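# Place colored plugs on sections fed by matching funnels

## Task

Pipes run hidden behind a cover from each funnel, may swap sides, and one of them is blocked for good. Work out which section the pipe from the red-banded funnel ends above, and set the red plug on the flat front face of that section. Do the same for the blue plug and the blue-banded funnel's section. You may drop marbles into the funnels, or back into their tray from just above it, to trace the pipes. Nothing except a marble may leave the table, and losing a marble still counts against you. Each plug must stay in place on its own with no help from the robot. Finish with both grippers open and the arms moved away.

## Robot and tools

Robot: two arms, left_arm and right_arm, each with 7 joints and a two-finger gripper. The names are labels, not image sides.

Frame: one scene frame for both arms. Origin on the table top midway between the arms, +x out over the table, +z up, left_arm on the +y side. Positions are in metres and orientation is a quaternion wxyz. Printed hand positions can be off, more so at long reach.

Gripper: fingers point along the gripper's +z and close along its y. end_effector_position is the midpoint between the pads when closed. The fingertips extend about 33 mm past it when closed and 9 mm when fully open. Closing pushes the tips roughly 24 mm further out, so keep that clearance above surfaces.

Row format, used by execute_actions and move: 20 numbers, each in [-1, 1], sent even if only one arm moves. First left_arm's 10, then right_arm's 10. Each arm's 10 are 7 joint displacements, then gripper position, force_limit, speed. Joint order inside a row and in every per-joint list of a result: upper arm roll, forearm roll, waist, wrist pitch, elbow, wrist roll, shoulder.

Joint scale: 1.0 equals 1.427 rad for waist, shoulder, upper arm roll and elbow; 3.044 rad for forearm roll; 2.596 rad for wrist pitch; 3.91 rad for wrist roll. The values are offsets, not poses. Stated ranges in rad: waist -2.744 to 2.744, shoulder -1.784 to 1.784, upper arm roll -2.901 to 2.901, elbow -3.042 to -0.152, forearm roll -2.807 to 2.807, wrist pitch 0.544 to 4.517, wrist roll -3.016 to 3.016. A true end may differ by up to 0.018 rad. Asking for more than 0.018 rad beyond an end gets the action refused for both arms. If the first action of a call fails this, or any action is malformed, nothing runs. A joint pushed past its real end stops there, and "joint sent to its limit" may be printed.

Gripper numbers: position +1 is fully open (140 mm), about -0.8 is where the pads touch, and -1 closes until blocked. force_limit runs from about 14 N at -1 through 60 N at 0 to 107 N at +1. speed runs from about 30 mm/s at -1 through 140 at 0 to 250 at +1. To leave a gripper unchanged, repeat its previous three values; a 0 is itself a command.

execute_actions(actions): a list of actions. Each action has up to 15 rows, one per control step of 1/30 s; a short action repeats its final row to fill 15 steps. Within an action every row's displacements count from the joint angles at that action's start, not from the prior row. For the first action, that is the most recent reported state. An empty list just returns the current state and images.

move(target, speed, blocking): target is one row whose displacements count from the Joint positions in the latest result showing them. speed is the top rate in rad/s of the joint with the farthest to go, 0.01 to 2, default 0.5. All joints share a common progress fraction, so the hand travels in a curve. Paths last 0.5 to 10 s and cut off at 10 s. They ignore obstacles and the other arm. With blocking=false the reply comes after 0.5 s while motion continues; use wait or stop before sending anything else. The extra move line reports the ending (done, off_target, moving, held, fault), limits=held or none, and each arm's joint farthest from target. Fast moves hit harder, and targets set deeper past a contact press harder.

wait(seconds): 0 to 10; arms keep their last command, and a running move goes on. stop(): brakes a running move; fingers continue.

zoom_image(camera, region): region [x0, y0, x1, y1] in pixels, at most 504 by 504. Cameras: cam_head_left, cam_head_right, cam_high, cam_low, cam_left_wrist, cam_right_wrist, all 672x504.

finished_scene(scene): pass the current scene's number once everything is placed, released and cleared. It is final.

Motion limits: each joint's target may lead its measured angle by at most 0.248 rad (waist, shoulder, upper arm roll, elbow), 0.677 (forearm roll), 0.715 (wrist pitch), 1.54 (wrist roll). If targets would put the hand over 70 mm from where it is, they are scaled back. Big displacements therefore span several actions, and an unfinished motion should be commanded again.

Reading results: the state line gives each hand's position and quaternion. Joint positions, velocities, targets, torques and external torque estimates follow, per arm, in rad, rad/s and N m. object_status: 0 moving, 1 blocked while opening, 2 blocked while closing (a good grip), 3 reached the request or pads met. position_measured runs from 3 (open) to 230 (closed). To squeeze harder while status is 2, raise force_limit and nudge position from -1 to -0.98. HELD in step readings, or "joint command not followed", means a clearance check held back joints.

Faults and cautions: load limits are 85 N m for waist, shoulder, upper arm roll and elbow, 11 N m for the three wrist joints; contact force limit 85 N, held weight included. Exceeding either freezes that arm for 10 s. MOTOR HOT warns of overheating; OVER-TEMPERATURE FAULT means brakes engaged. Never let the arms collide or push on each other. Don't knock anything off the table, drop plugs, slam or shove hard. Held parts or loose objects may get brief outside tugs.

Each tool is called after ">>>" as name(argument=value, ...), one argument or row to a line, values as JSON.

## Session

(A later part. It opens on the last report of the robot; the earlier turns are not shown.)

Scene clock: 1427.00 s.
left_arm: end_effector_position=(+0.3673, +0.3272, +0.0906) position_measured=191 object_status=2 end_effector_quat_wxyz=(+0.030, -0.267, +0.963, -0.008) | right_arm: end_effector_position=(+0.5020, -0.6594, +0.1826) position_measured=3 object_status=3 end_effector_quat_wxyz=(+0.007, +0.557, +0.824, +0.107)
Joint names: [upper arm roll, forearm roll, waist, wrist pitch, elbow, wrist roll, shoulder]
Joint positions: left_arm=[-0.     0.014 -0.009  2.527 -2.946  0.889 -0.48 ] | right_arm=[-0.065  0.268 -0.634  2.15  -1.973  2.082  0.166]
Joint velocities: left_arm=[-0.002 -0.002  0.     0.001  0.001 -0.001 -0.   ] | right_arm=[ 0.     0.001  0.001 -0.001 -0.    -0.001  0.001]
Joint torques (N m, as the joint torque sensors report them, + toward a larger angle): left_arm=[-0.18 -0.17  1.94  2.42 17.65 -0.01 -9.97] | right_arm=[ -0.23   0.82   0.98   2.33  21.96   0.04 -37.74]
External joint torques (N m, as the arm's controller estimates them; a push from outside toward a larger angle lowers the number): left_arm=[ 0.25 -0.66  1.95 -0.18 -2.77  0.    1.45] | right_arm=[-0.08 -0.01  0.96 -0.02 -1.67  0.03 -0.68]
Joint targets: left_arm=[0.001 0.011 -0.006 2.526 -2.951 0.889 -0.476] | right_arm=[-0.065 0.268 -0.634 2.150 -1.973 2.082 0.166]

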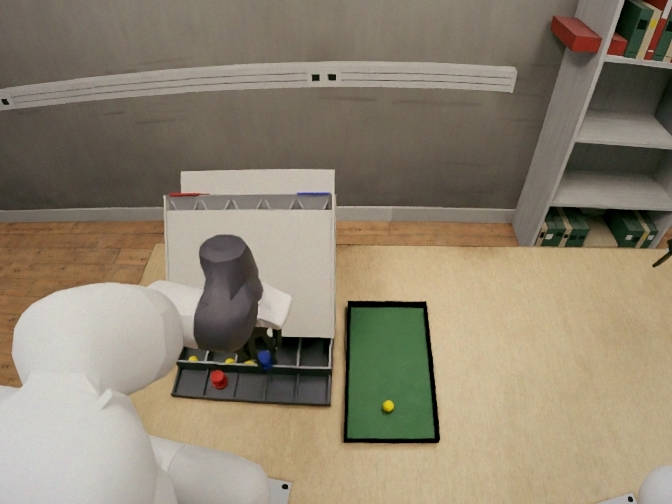

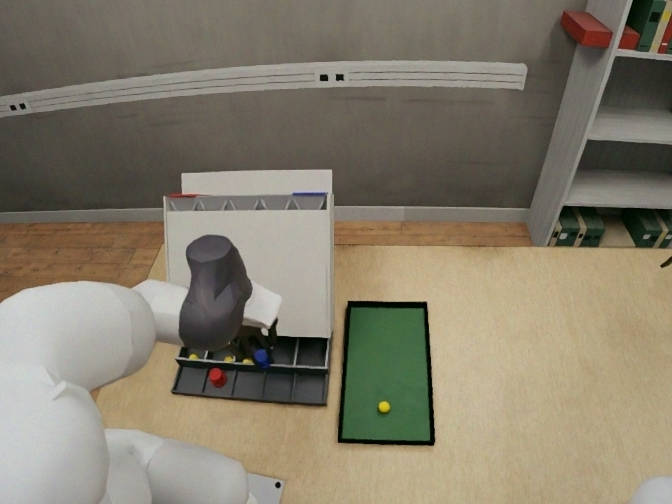

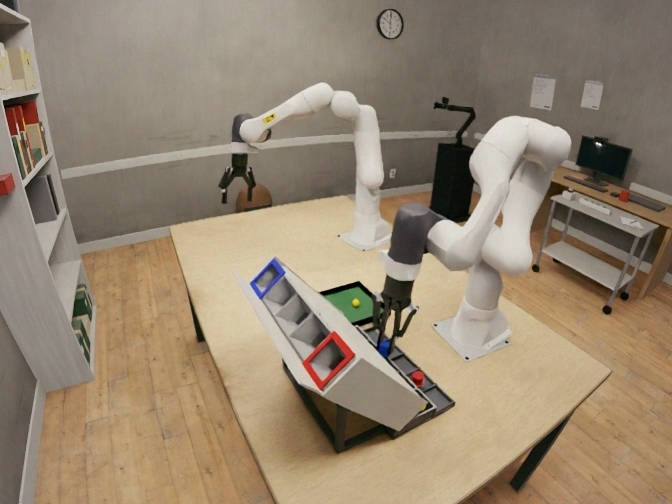

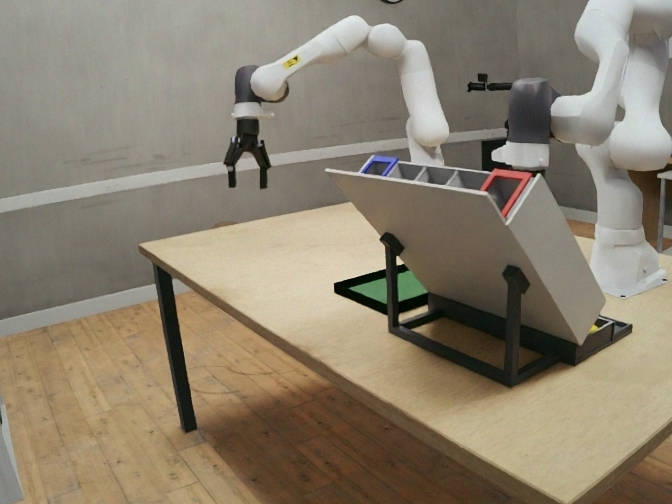

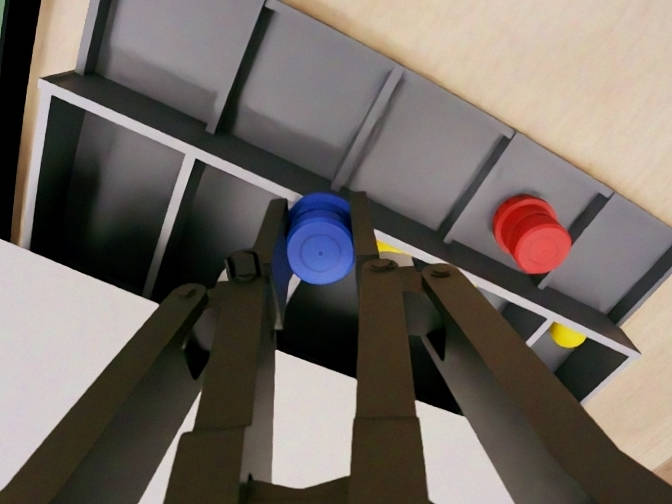

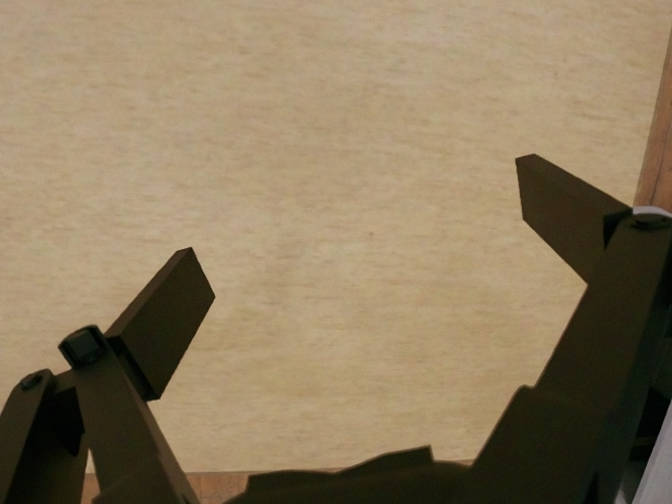

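>>> execute_actions(
  actions=[
    [[0,0,0,0,0,0,-0.00491,-1,0,-0.2,0,0,0,0,0,0,0,1,0,0],[0,-0.001,-0.01207,-0.01102,0,0,-0.01086,-1,0,-0.2,0,0,0,0,0,0,0,1,0,0],[0,-0.002,-0.02672,-0.02288,0,0,-0.01787,-1,0,-0.2,0,0,0,0,0,0,0,1,0,0],[0,-0.0033,-0.04396,-0.03474,0,0,-0.02453,-1,0,-0.2,0,0,0,0,0,0,0,1,0,0],[0,-0.0033,-0.06034,-0.04534,0,0,-0.03048,-1,0,-0.2,0,0,0,0,0,0,0,1,0,0],[0,-0.0033,-0.07499,-0.05339,0,0,-0.03504,-1,0,-0.2,0,0,0,0,0,0,0,1,0,0],[0,-0.0033,-0.0862,-0.05847,0.00302,0,-0.01567,-1,0,-0.2,0,0,0,0,0,0,0,1,0,0],[0,-0.0033,-0.0862,-0.04966,0.00669,0,0.00784,-1,0,-0.2,0,0,0,0,0,0,0,1,0,0],[0,-0.0033,-0.0862,-0.03627,0.01101,0,0.03551,-1,0,-0.2,0,0,0,0,0,0,0,1,0,0],[0,-0.0033,-0.0862,-0.01949,0.01511,0,0.06179,-1,0,-0.2,0,0,0,0,0,0,0,1,0,0],[0,-0.0033,-0.0862,-0.00091,0.01877,0,0.08531,-1,0,-0.2,0,0,0,0,0,0,0,1,0,0],[0,-0.0033,-0.0862,0.00646,0.02158,0,0.10329,-1,0,-0.2,0,0,0,0,0,0,0,1,0,0],[0,-0.0033,-0.0862,0.01111,0.02158,0,0.10329,-1,0,-0.2,0,0,0,0,0,0,0,1,0,0],[0,-0.0033,-0.0862,0.00994,0.02158,0,0.10329,-1,0,-0.2,0,0,0,0,0,0,0,1,0,0],[0,-0.0033,-0.0862,-0.00362,0.02158,0,0.10329,-1,0,-0.2,0,0,0,0,0,0,0,1,0,0]],
  ],
)

Scene clock: 1474.80 s.
left_arm: end_effector_position=(+0.3315, +0.2939, +0.0540) position_measured=191 object_status=2 end_effector_quat_wxyz=(-0.032, -0.210, +0.977, +0.019) | right_arm: end_effector_position=(+0.5020, -0.6594, +0.1826) position_measured=3 object_status=3 end_effector_quat_wxyz=(+0.007, +0.557, +0.824, +0.107)
Joint names: [upper arm roll, forearm roll, waist, wrist pitch, elbow, wrist roll, shoulder]
Joint positions: left_arm=[-0.001  0.009 -0.129  2.502 -2.923  0.889 -0.347] | right_arm=[-0.065  0.268 -0.634  2.15  -1.973  2.082  0.166]
Joint velocities: left_arm=[-0.001 -0.001 -0.012  0.065  0.014  0.002  0.239] | right_arm=[-0.001  0.     0.001  0.001  0.001 -0.    -0.   ]
Joint torques (N m, as the joint torque sensors report them, + toward a larger angle): left_arm=[ -0.64  -0.57  -1.67   3.09  21.91  -0.05 -18.31] | right_arm=[ -0.16   0.85   0.92   2.29  21.97   0.   -37.29]
External joint torques (N m, as the arm's controller estimates them; a push from outside toward a larger angle lowers the number): left_arm=[-0.54 -0.95 -1.83  0.42  1.37 -0.05  0.2 ] | right_arm=[-0.11  0.02  0.79 -0.06 -1.62 -0.01 -0.36]
Joint targets: left_arm=[-0.000 0.004 -0.132 2.518 -2.915 0.889 -0.332] | right_arm=[-0.065 0.268 -0.634 2.150 -1.973 2.082 0.166]
Step readings (joint positions):
0: left_arm=[-0.000 0.014 -0.009 2.527 -2.946 0.889 -0.480] | right_arm=[-0.065 0.268 -0.634 2.150 -1.973 2.082 0.166]
1: left_arm=[-0.000 0.014 -0.009 2.527 -2.946 0.889 -0.481] | right_arm=[-0.065 0.268 -0.634 2.150 -1.973 2.082 0.166]
2: left_arm=[0.000 0.014 -0.012 2.523 -2.946 0.889 -0.483] | right_arm=[-0.065 0.268 -0.634 2.150 -1.973 2.082 0.166]
4: left_arm=[0.002 0.012 -0.034 2.502 -2.946 0.889 -0.495] | right_arm=[-0.065 0.268 -0.634 2.150 -1.973 2.082 0.166]
8: left_arm=[-0.000 0.010 -0.105 2.444 -2.941 0.889 -0.506] | right_arm=[-0.065 0.268 -0.634 2.150 -1.973 2.082 0.166]
15: Joint positions above

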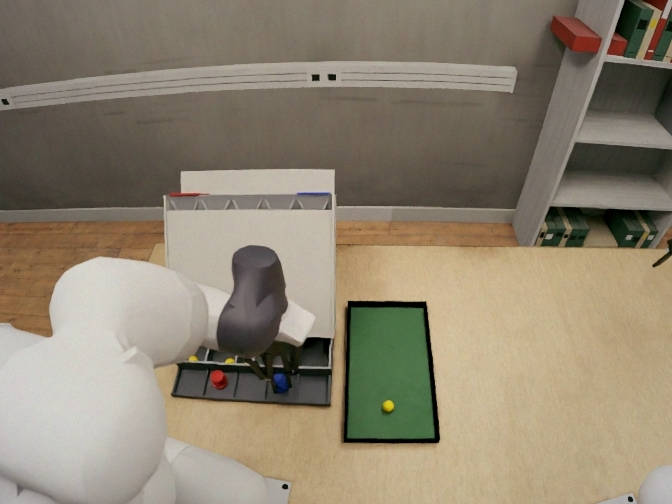

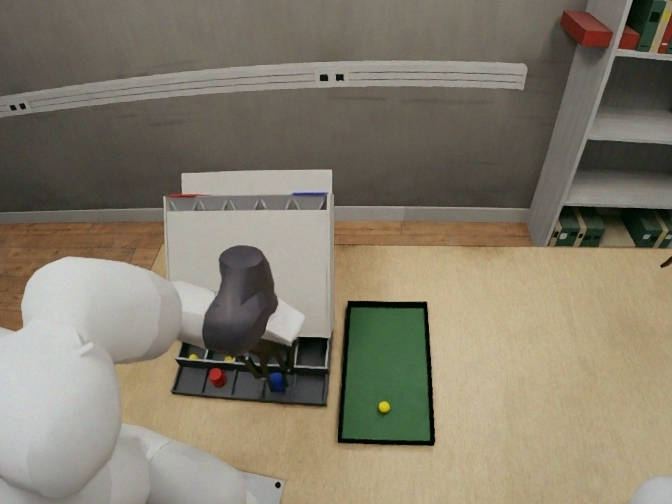

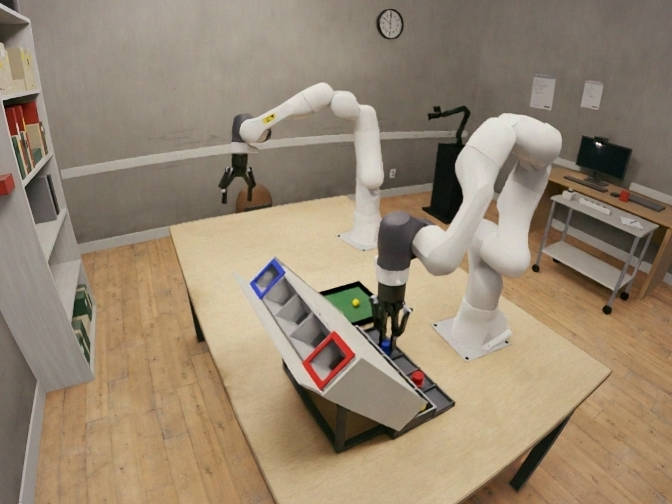

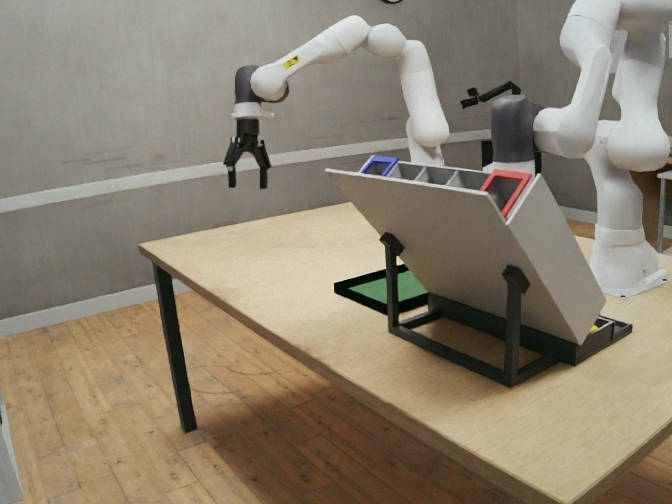

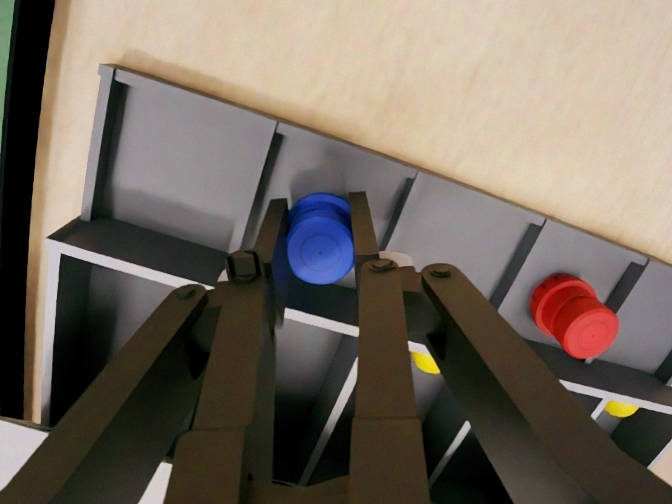

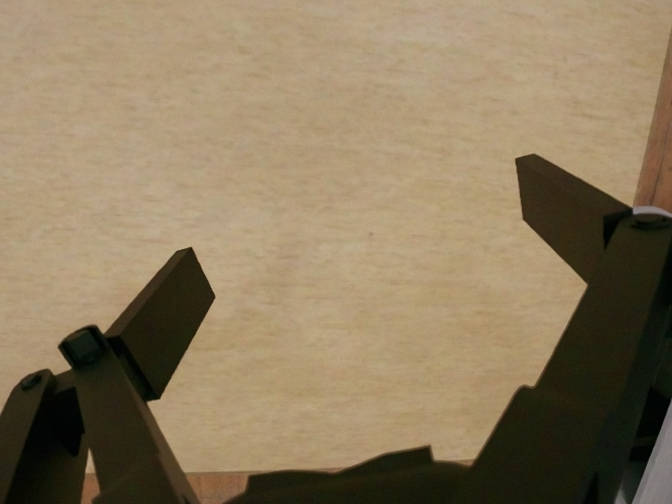

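>>> execute_actions(
  actions=[],
)

>>> zoom_image(
  camera="cam_head_left",
  region=[240, 330, 450, 450],
)

Scene clock: 1476.43 s.
left_arm: end_effector_position=(+0.3352, +0.2926, +0.0529) position_measured=191 object_status=2 end_effector_quat_wxyz=(-0.029, -0.210, +0.977, +0.017) | right_arm: end_effector_position=(+0.5020, -0.6594, +0.1826) position_measured=3 object_status=3 end_effector_quat_wxyz=(+0.007, +0.557, +0.824, +0.107)
Joint names: [upper arm roll, forearm roll, waist, wrist pitch, elbow, wrist roll, shoulder]
Joint positions: left_arm=[-0.001  0.008 -0.13   2.515 -2.918  0.889 -0.335] | right_arm=[-0.065  0.268 -0.634  2.15  -1.973  2.082  0.166]
Joint velocities: left_arm=[-0.001 -0.     0.    -0.     0.    -0.002 -0.001] | right_arm=[ 0.002 -0.     0.    -0.     0.     0.001 -0.   ]
Joint torques (N m, as the joint torque sensors report them, + toward a larger angle): left_arm=[ -0.43  -0.64  -0.79   2.6   19.98   0.   -13.7 ] | right_arm=[ -0.37   0.83   0.71   2.32  21.96   0.03 -37.43]
External joint torques (N m, as the arm's controller estimates them; a push from outside toward a larger angle lowers the number): left_arm=[-0.11 -1.06 -0.76  0.33  1.54  0.    0.8 ] | right_arm=[-0.28  0.    0.64 -0.03 -1.64  0.02 -0.42]
Joint targets: left_arm=[-0.000 0.004 -0.132 2.518 -2.915 0.889 -0.332] | right_arm=[-0.065 0.268 -0.634 2.150 -1.973 2.082 0.166]

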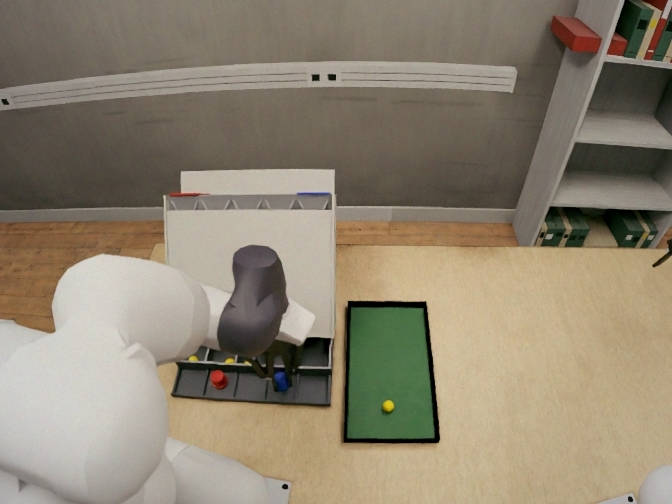

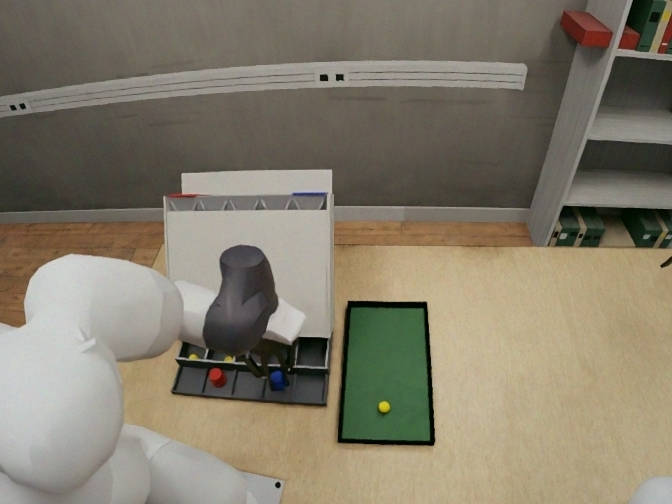

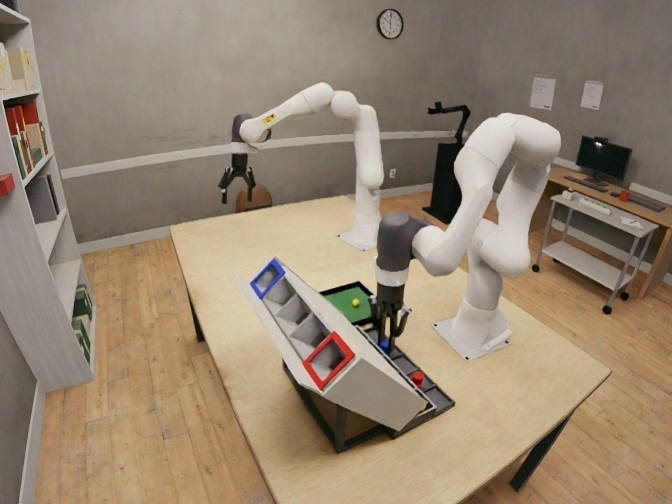

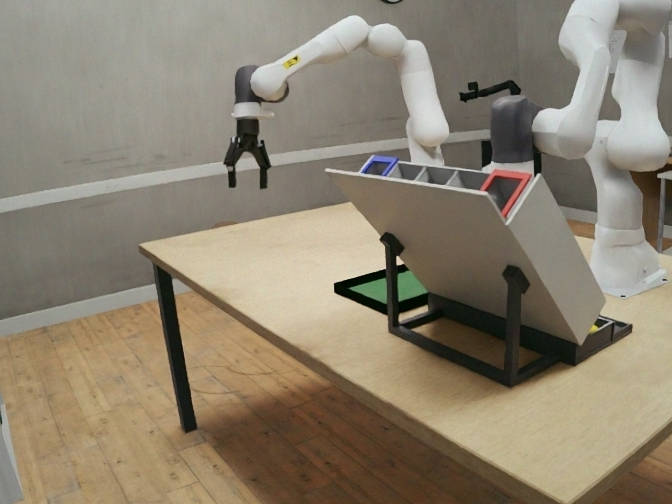

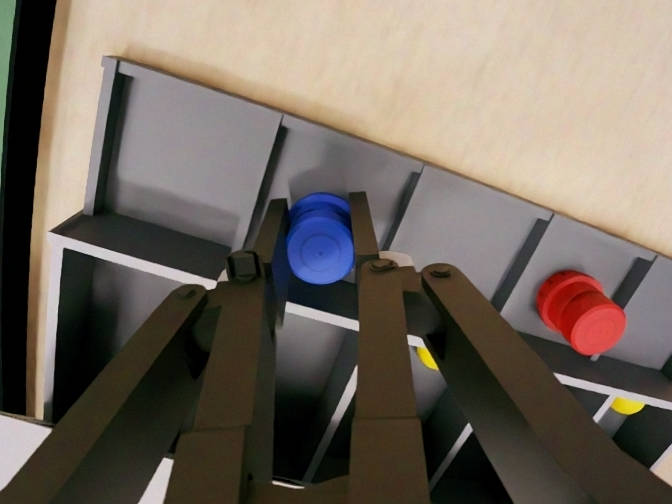

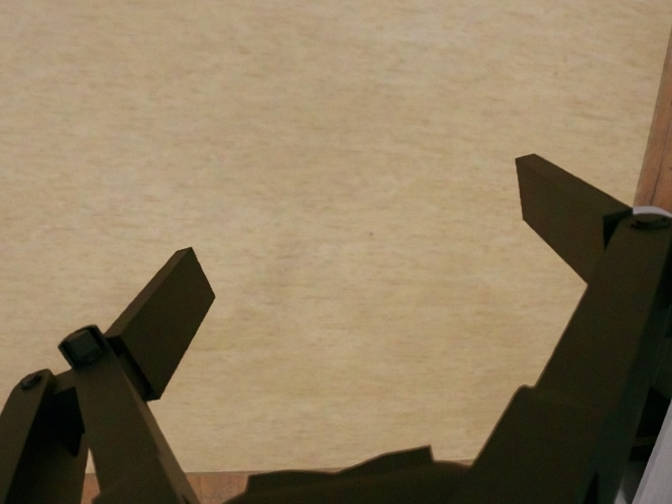

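Region (240, 330, 450, 450) of cam_head_left's 672x504 image, scaled by 2.400, with more detail than that image has; it fills the top 288 rows of this view, and the rest is white.

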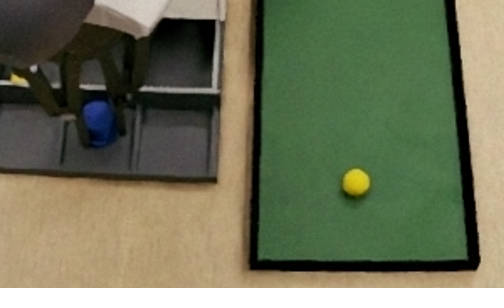

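>>> execute_actions(
  actions=[
    [[0,0,0,0,0,0,0,-0.15,-0.3,0.3,0,0,0,0,0,0,0,1,0,0],[0,0,0,0,0,0,0,-0.15,-0.3,0.3,0,0,0,0,0,0,0,1,0,0],[0,0,0,-0.0129,0,0,-0.01516,-0.15,-0.3,0.3,0,0,0,0,0,0,0,1,0,0],[0,0,0,-0.02685,0,0,-0.03356,-0.15,-0.3,0.3,0,0,0,0,0,0,0,1,0,0],[0,0,-0.00216,-0.04076,0,0,-0.05522,-0.15,-0.3,0.3,0,0,0,0,0,0,0,1,0,0],[0,0,-0.00951,-0.05316,0,0,-0.07579,-0.15,-0.3,0.3,0,0,0,0,0,0,0,1,0,0],[0,0,-0.02291,-0.0626,0.00084,0,-0.09318,-0.15,-0.3,0.3,0,0,0,0,0,0,0,1,0,0],[0,0,-0.04264,-0.0547,0.00371,0,-0.1038,-0.15,-0.3,0.3,0,0,0,0,0,0,0,1,0,0],[0,0,-0.06842,-0.04176,0.00893,0,-0.0975,-0.15,-0.3,0.3,0,0,0,0,0,0,0,1,0,0],[0,0,-0.09927,-0.03459,0.01662,0,-0.08823,-0.15,-0.3,0.3,0,0,0,0,0,0,0,1,0,0],[0,0,-0.13378,-0.02342,0.02667,0,-0.07611,-0.15,-0.3,0.3,0,0,0,0,0,0,0,1,0,0],[0,0,-0.17018,-0.00878,0.0387,0,-0.06161,-0.15,-0.3,0.3,0,0,0,0,0,0,0,1,0,0],[0,0,-0.20651,-0.00458,0.05215,0,-0.04539,-0.15,-0.3,0.3,0,0,0,0,0,0,0,1,0,0],[0,0,-0.24082,-0.00039,0.06633,0,-0.02828,-0.15,-0.3,0.3,0,0,0,0,0,0,0,1,0,0],[0,0,-0.2735,0.00381,0.0805,0,-0.0112,-0.15,-0.3,0.3,0,0,0,0,0,0,0,1,0,0]],
    [[0,0,-0.10456,0.02319,0.04292,0,0.05176,-0.15,-0.3,0.3,0,0,0,0,0,0,0,1,0,0],[0,0,-0.13724,0.02488,0.05566,0,0.06712,-0.15,-0.3,0.3,0,0,0,0,0,0,0,1,0,0],[0,0,-0.16992,0.02184,0.0684,0,0.08248,-0.15,-0.3,0.3,0,0,0,0,0,0,0,1,0,0],[0,0,-0.20043,0.02415,0.08029,0,0.11116,-0.15,-0.3,0.3,0,0,0,0,0,0,0,1,0,0],[0,0,-0.22576,0.03078,0.09017,0,0.14049,-0.15,-0.3,0.3,0,0,0,0,0,0,0,1,0,0],[0,0,-0.24504,0.04037,0.09768,0,0.17004,-0.15,-0.3,0.3,0,0,0,0,0,0,0,1,0,0],[0,0,-0.25749,0.05327,0.10342,0,0.19459,-0.15,-0.3,0.3,0,0,0,0,0,0,0,1,0,0],[0,0,-0.25749,0.06552,0.10342,0,0.212,-0.15,-0.3,0.3,0,0,0,0,0,0,0,1,0,0],[0,0,-0.25749,0.07246,0.10342,0,0.22532,-0.15,-0.3,0.3,0,0,0,0,0,0,0,1,0,0],[0,0,-0.25749,0.07723,0.10342,0,0.22532,-1,-0.3,-0.2,0,0,0,0,0,0,0,1,0,0],[0,0,-0.25749,0.07512,0.10342,0,0.22532,-1,-0.3,-0.2,0,0,0,0,0,0,0,1,0,0],[0,0,-0.25749,0.0693,0.10342,0,0.22532,-1,-0.3,-0.2,0,0,0,0,0,0,0,1,0,0],[0,0,-0.25749,0.06375,0.10342,0,0.22532,-1,-0.3,-0.2,0,0,0,0,0,0,0,1,0,0],[0,0,-0.25749,0.05901,0.10342,0,0.22532,-1,-0.3,-0.2,0,0,0,0,0,0,0,1,0,0],[0,0,-0.25749,0.05666,0.10342,0,0.22532,-1,-0.3,-0.2,0,0,0,0,0,0,0,1,0,0]],
  ],
)

Scene clock: 1575.03 s.
left_arm: end_effector_position=(+0.2856, +0.0501, +0.0449) position_measured=179 object_status=0 end_effector_quat_wxyz=(+0.002, +0.112, +0.994, +0.001) | right_arm: end_effector_position=(+0.5020, -0.6594, +0.1826) position_measured=3 object_status=3 end_effector_quat_wxyz=(+0.007, +0.557, +0.824, +0.107)
Joint names: [upper arm roll, forearm roll, waist, wrist pitch, elbow, wrist roll, shoulder]
Joint positions: left_arm=[-0.     0.008 -0.779  2.62  -2.699  0.889 -0.081] | right_arm=[-0.065  0.268 -0.634  2.15  -1.973  2.082  0.166]
Joint velocities: left_arm=[ 0.02  -0.001 -0.008 -0.001  0.023 -0.     0.017] | right_arm=[ 0.001 -0.001  0.     0.001 -0.001 -0.     0.001]
Joint torques (N m, as the joint torque sensors report them, + toward a larger angle): left_arm=[  0.25   0.31  -1.45   2.65  20.58   0.02 -23.24] | right_arm=[ -0.41   0.85   0.73   2.33  22.02   0.06 -37.55]
External joint torques (N m, as the arm's controller estimates them; a push from outside toward a larger angle lowers the number): left_arm=[ 0.28 -0.07 -1.49  0.13  1.93  0.02  0.8 ] | right_arm=[-0.35  0.02  0.62 -0.01 -1.49  0.04 -0.68]
External joint torques at the end of the 1st action: left_arm=[-1.77 -0.14 -1.91  0.43  1.05 -0.03  2.13] | right_arm=[-0.13  0.02  0.74 -0.05 -2.04  0.03 -0.57]
Joint targets: left_arm=[0.003 0.008 -0.782 2.621 -2.694 0.889 -0.079] | right_arm=[-0.065 0.268 -0.634 2.150 -1.973 2.082 0.166]
Step readings (joint positions; steps 1 to 15: 1st action; 16 to 30: 2nd action):
0: left_arm=[-0.001 0.008 -0.130 2.516 -2.918 0.889 -0.335] | right_arm=[-0.065 0.268 -0.634 2.150 -1.973 2.082 0.166]
1: left_arm=[-0.001 0.008 -0.130 2.516 -2.918 0.889 -0.335] | right_arm=[-0.065 0.268 -0.634 2.150 -1.973 2.082 0.166]
2: left_arm=[-0.001 0.008 -0.130 2.516 -2.918 0.889 -0.335] | right_arm=[-0.065 0.268 -0.634 2.150 -1.973 2.082 0.166]
4: left_arm=[-0.001 0.008 -0.130 2.500 -2.919 0.889 -0.347] | right_arm=[-0.065 0.268 -0.634 2.150 -1.973 2.082 0.166]
8: left_arm=[0.001 0.008 -0.152 2.432 -2.919 0.889 -0.433] | right_arm=[-0.065 0.268 -0.634 2.150 -1.973 2.082 0.166]
15: left_arm=[0.003 0.008 -0.414 2.474 -2.841 0.889 -0.400] | right_arm=[-0.065 0.268 -0.634 2.150 -1.973 2.082 0.166]
16: left_arm=[0.003 0.008 -0.461 2.484 -2.823 0.889 -0.378] | right_arm=[-0.065 0.268 -0.634 2.150 -1.973 2.082 0.166]
17: left_arm=[0.003 0.008 -0.507 2.494 -2.803 0.889 -0.356] | right_arm=[-0.065 0.268 -0.634 2.150 -1.973 2.082 0.166]
19: left_arm=[0.004 0.008 -0.599 2.507 -2.765 0.889 -0.309] | right_arm=[-0.065 0.268 -0.634 2.150 -1.973 2.082 0.166]
23: left_arm=[-0.001 0.008 -0.740 2.560 -2.707 0.889 -0.174] | right_arm=[-0.065 0.268 -0.634 2.150 -1.973 2.082 0.166]
30: Joint positions above

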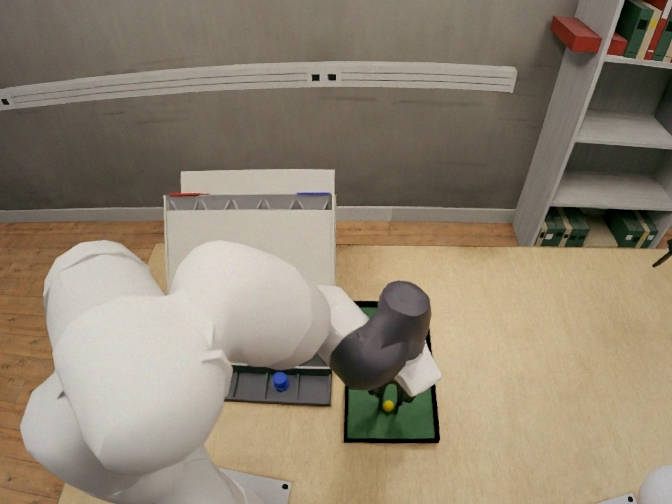

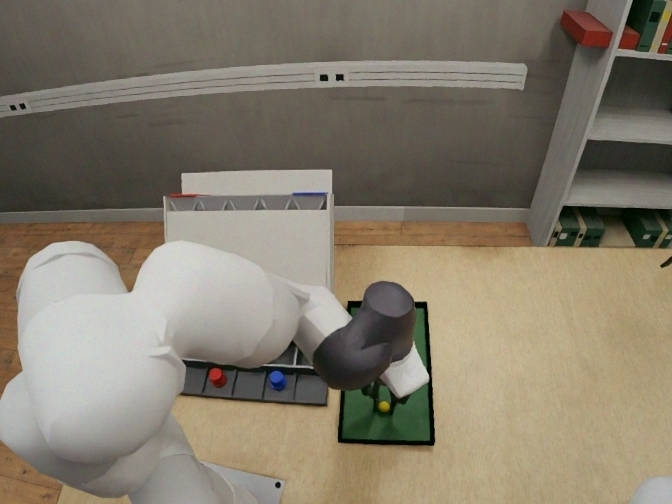

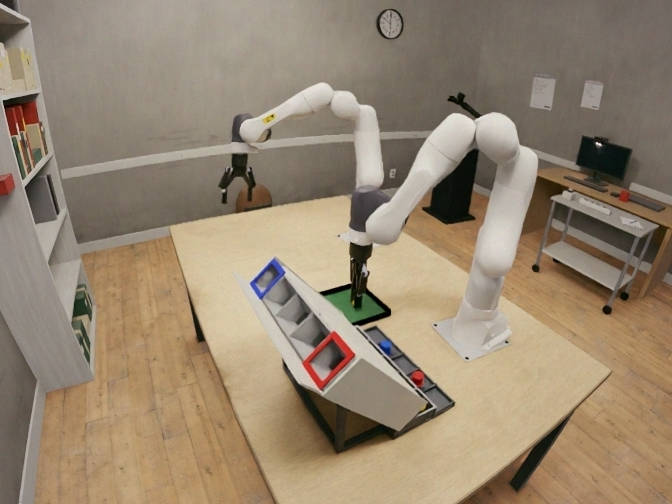

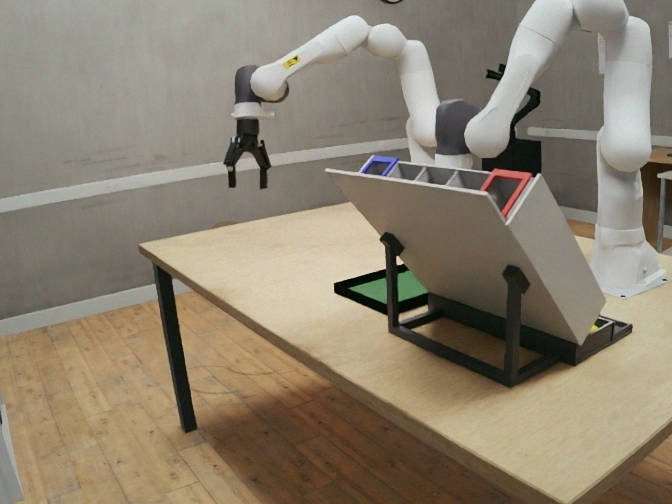

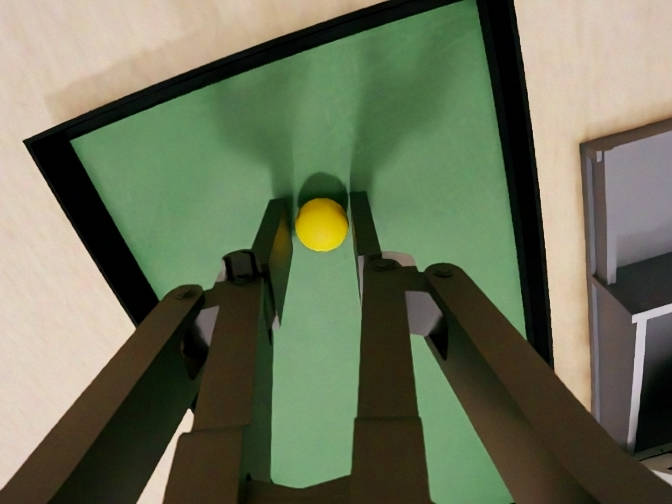

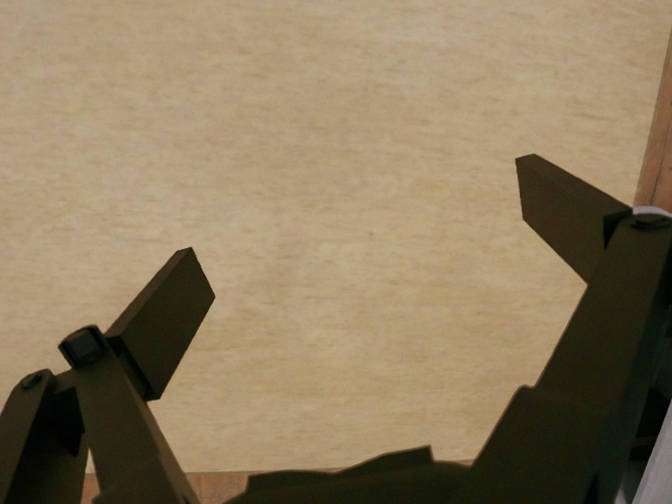

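>>> execute_actions(
  actions=[],
)

Scene clock: 1577.10 s.
left_arm: end_effector_position=(+0.2870, +0.0491, +0.0458) position_measured=197 object_status=2 end_effector_quat_wxyz=(+0.003, +0.112, +0.994, -0.000) | right_arm: end_effector_position=(+0.5020, -0.6594, +0.1826) position_measured=3 object_status=3 end_effector_quat_wxyz=(+0.007, +0.557, +0.824, +0.107)
Joint names: [upper arm roll, forearm roll, waist, wrist pitch, elbow, wrist roll, shoulder]
Joint positions: left_arm=[ 0.001  0.008 -0.779  2.62  -2.696  0.889 -0.081] | right_arm=[-0.065  0.268 -0.634  2.15  -1.973  2.082  0.166]
Joint velocities: left_arm=[ 0.001  0.    -0.001  0.001  0.001  0.001  0.   ] | right_arm=[ 0.001  0.001  0.    -0.    -0.001  0.001  0.   ]
Joint torques (N m, as the joint torque sensors report them, + toward a larger angle): left_arm=[  0.12   0.28  -1.38   2.53  19.48   0.01 -22.39] | right_arm=[  0.08   0.79   0.6    2.29  22.04   0.06 -37.56]
External joint torques (N m, as the arm's controller estimates them; a push from outside toward a larger angle lowers the number): left_arm=[ 0.18 -0.12 -1.39  0.06  1.23  0.01  0.79] | right_arm=[ 0.2  -0.04  0.55 -0.06 -1.55  0.05 -0.6 ]
Joint targets: left_arm=[0.003 0.008 -0.782 2.621 -2.694 0.889 -0.079] | right_arm=[-0.065 0.268 -0.634 2.150 -1.973 2.082 0.166]

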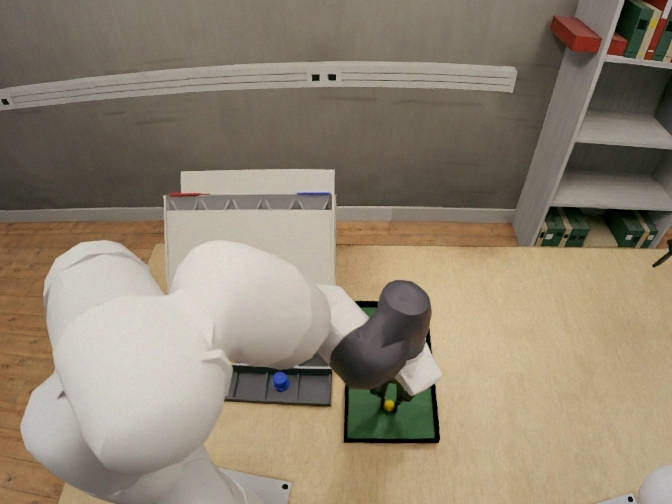

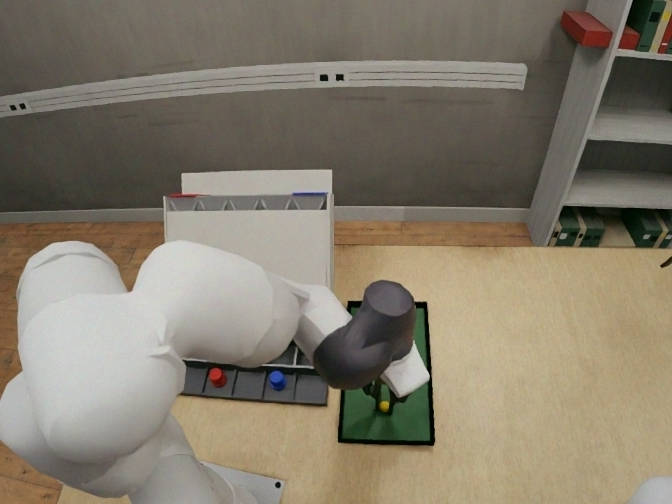

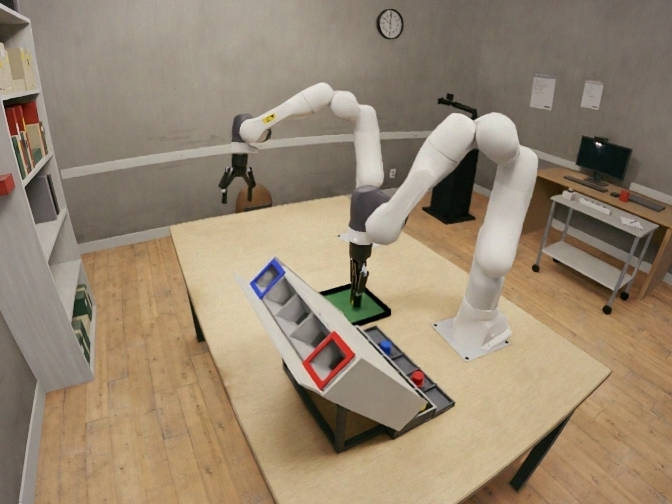

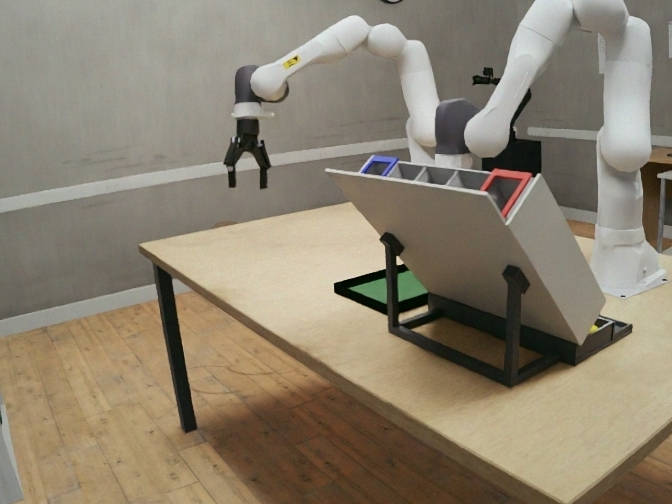

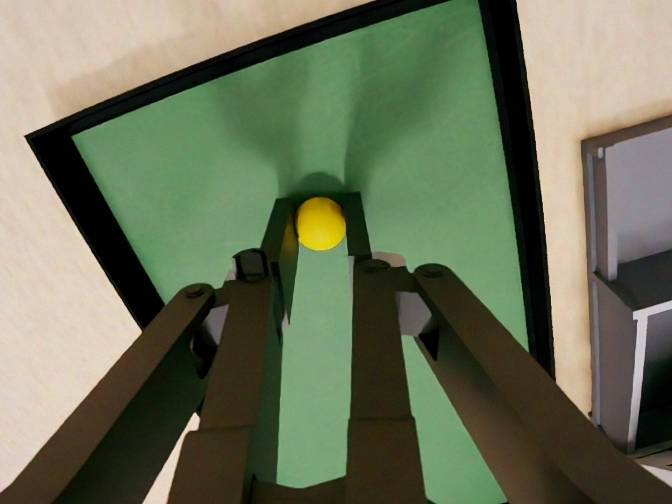

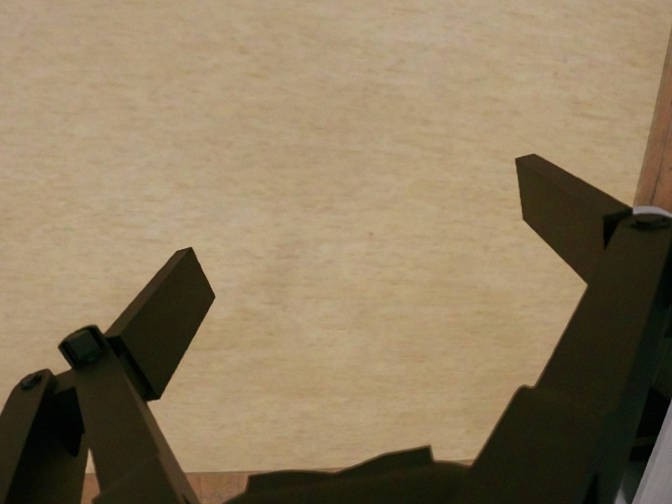

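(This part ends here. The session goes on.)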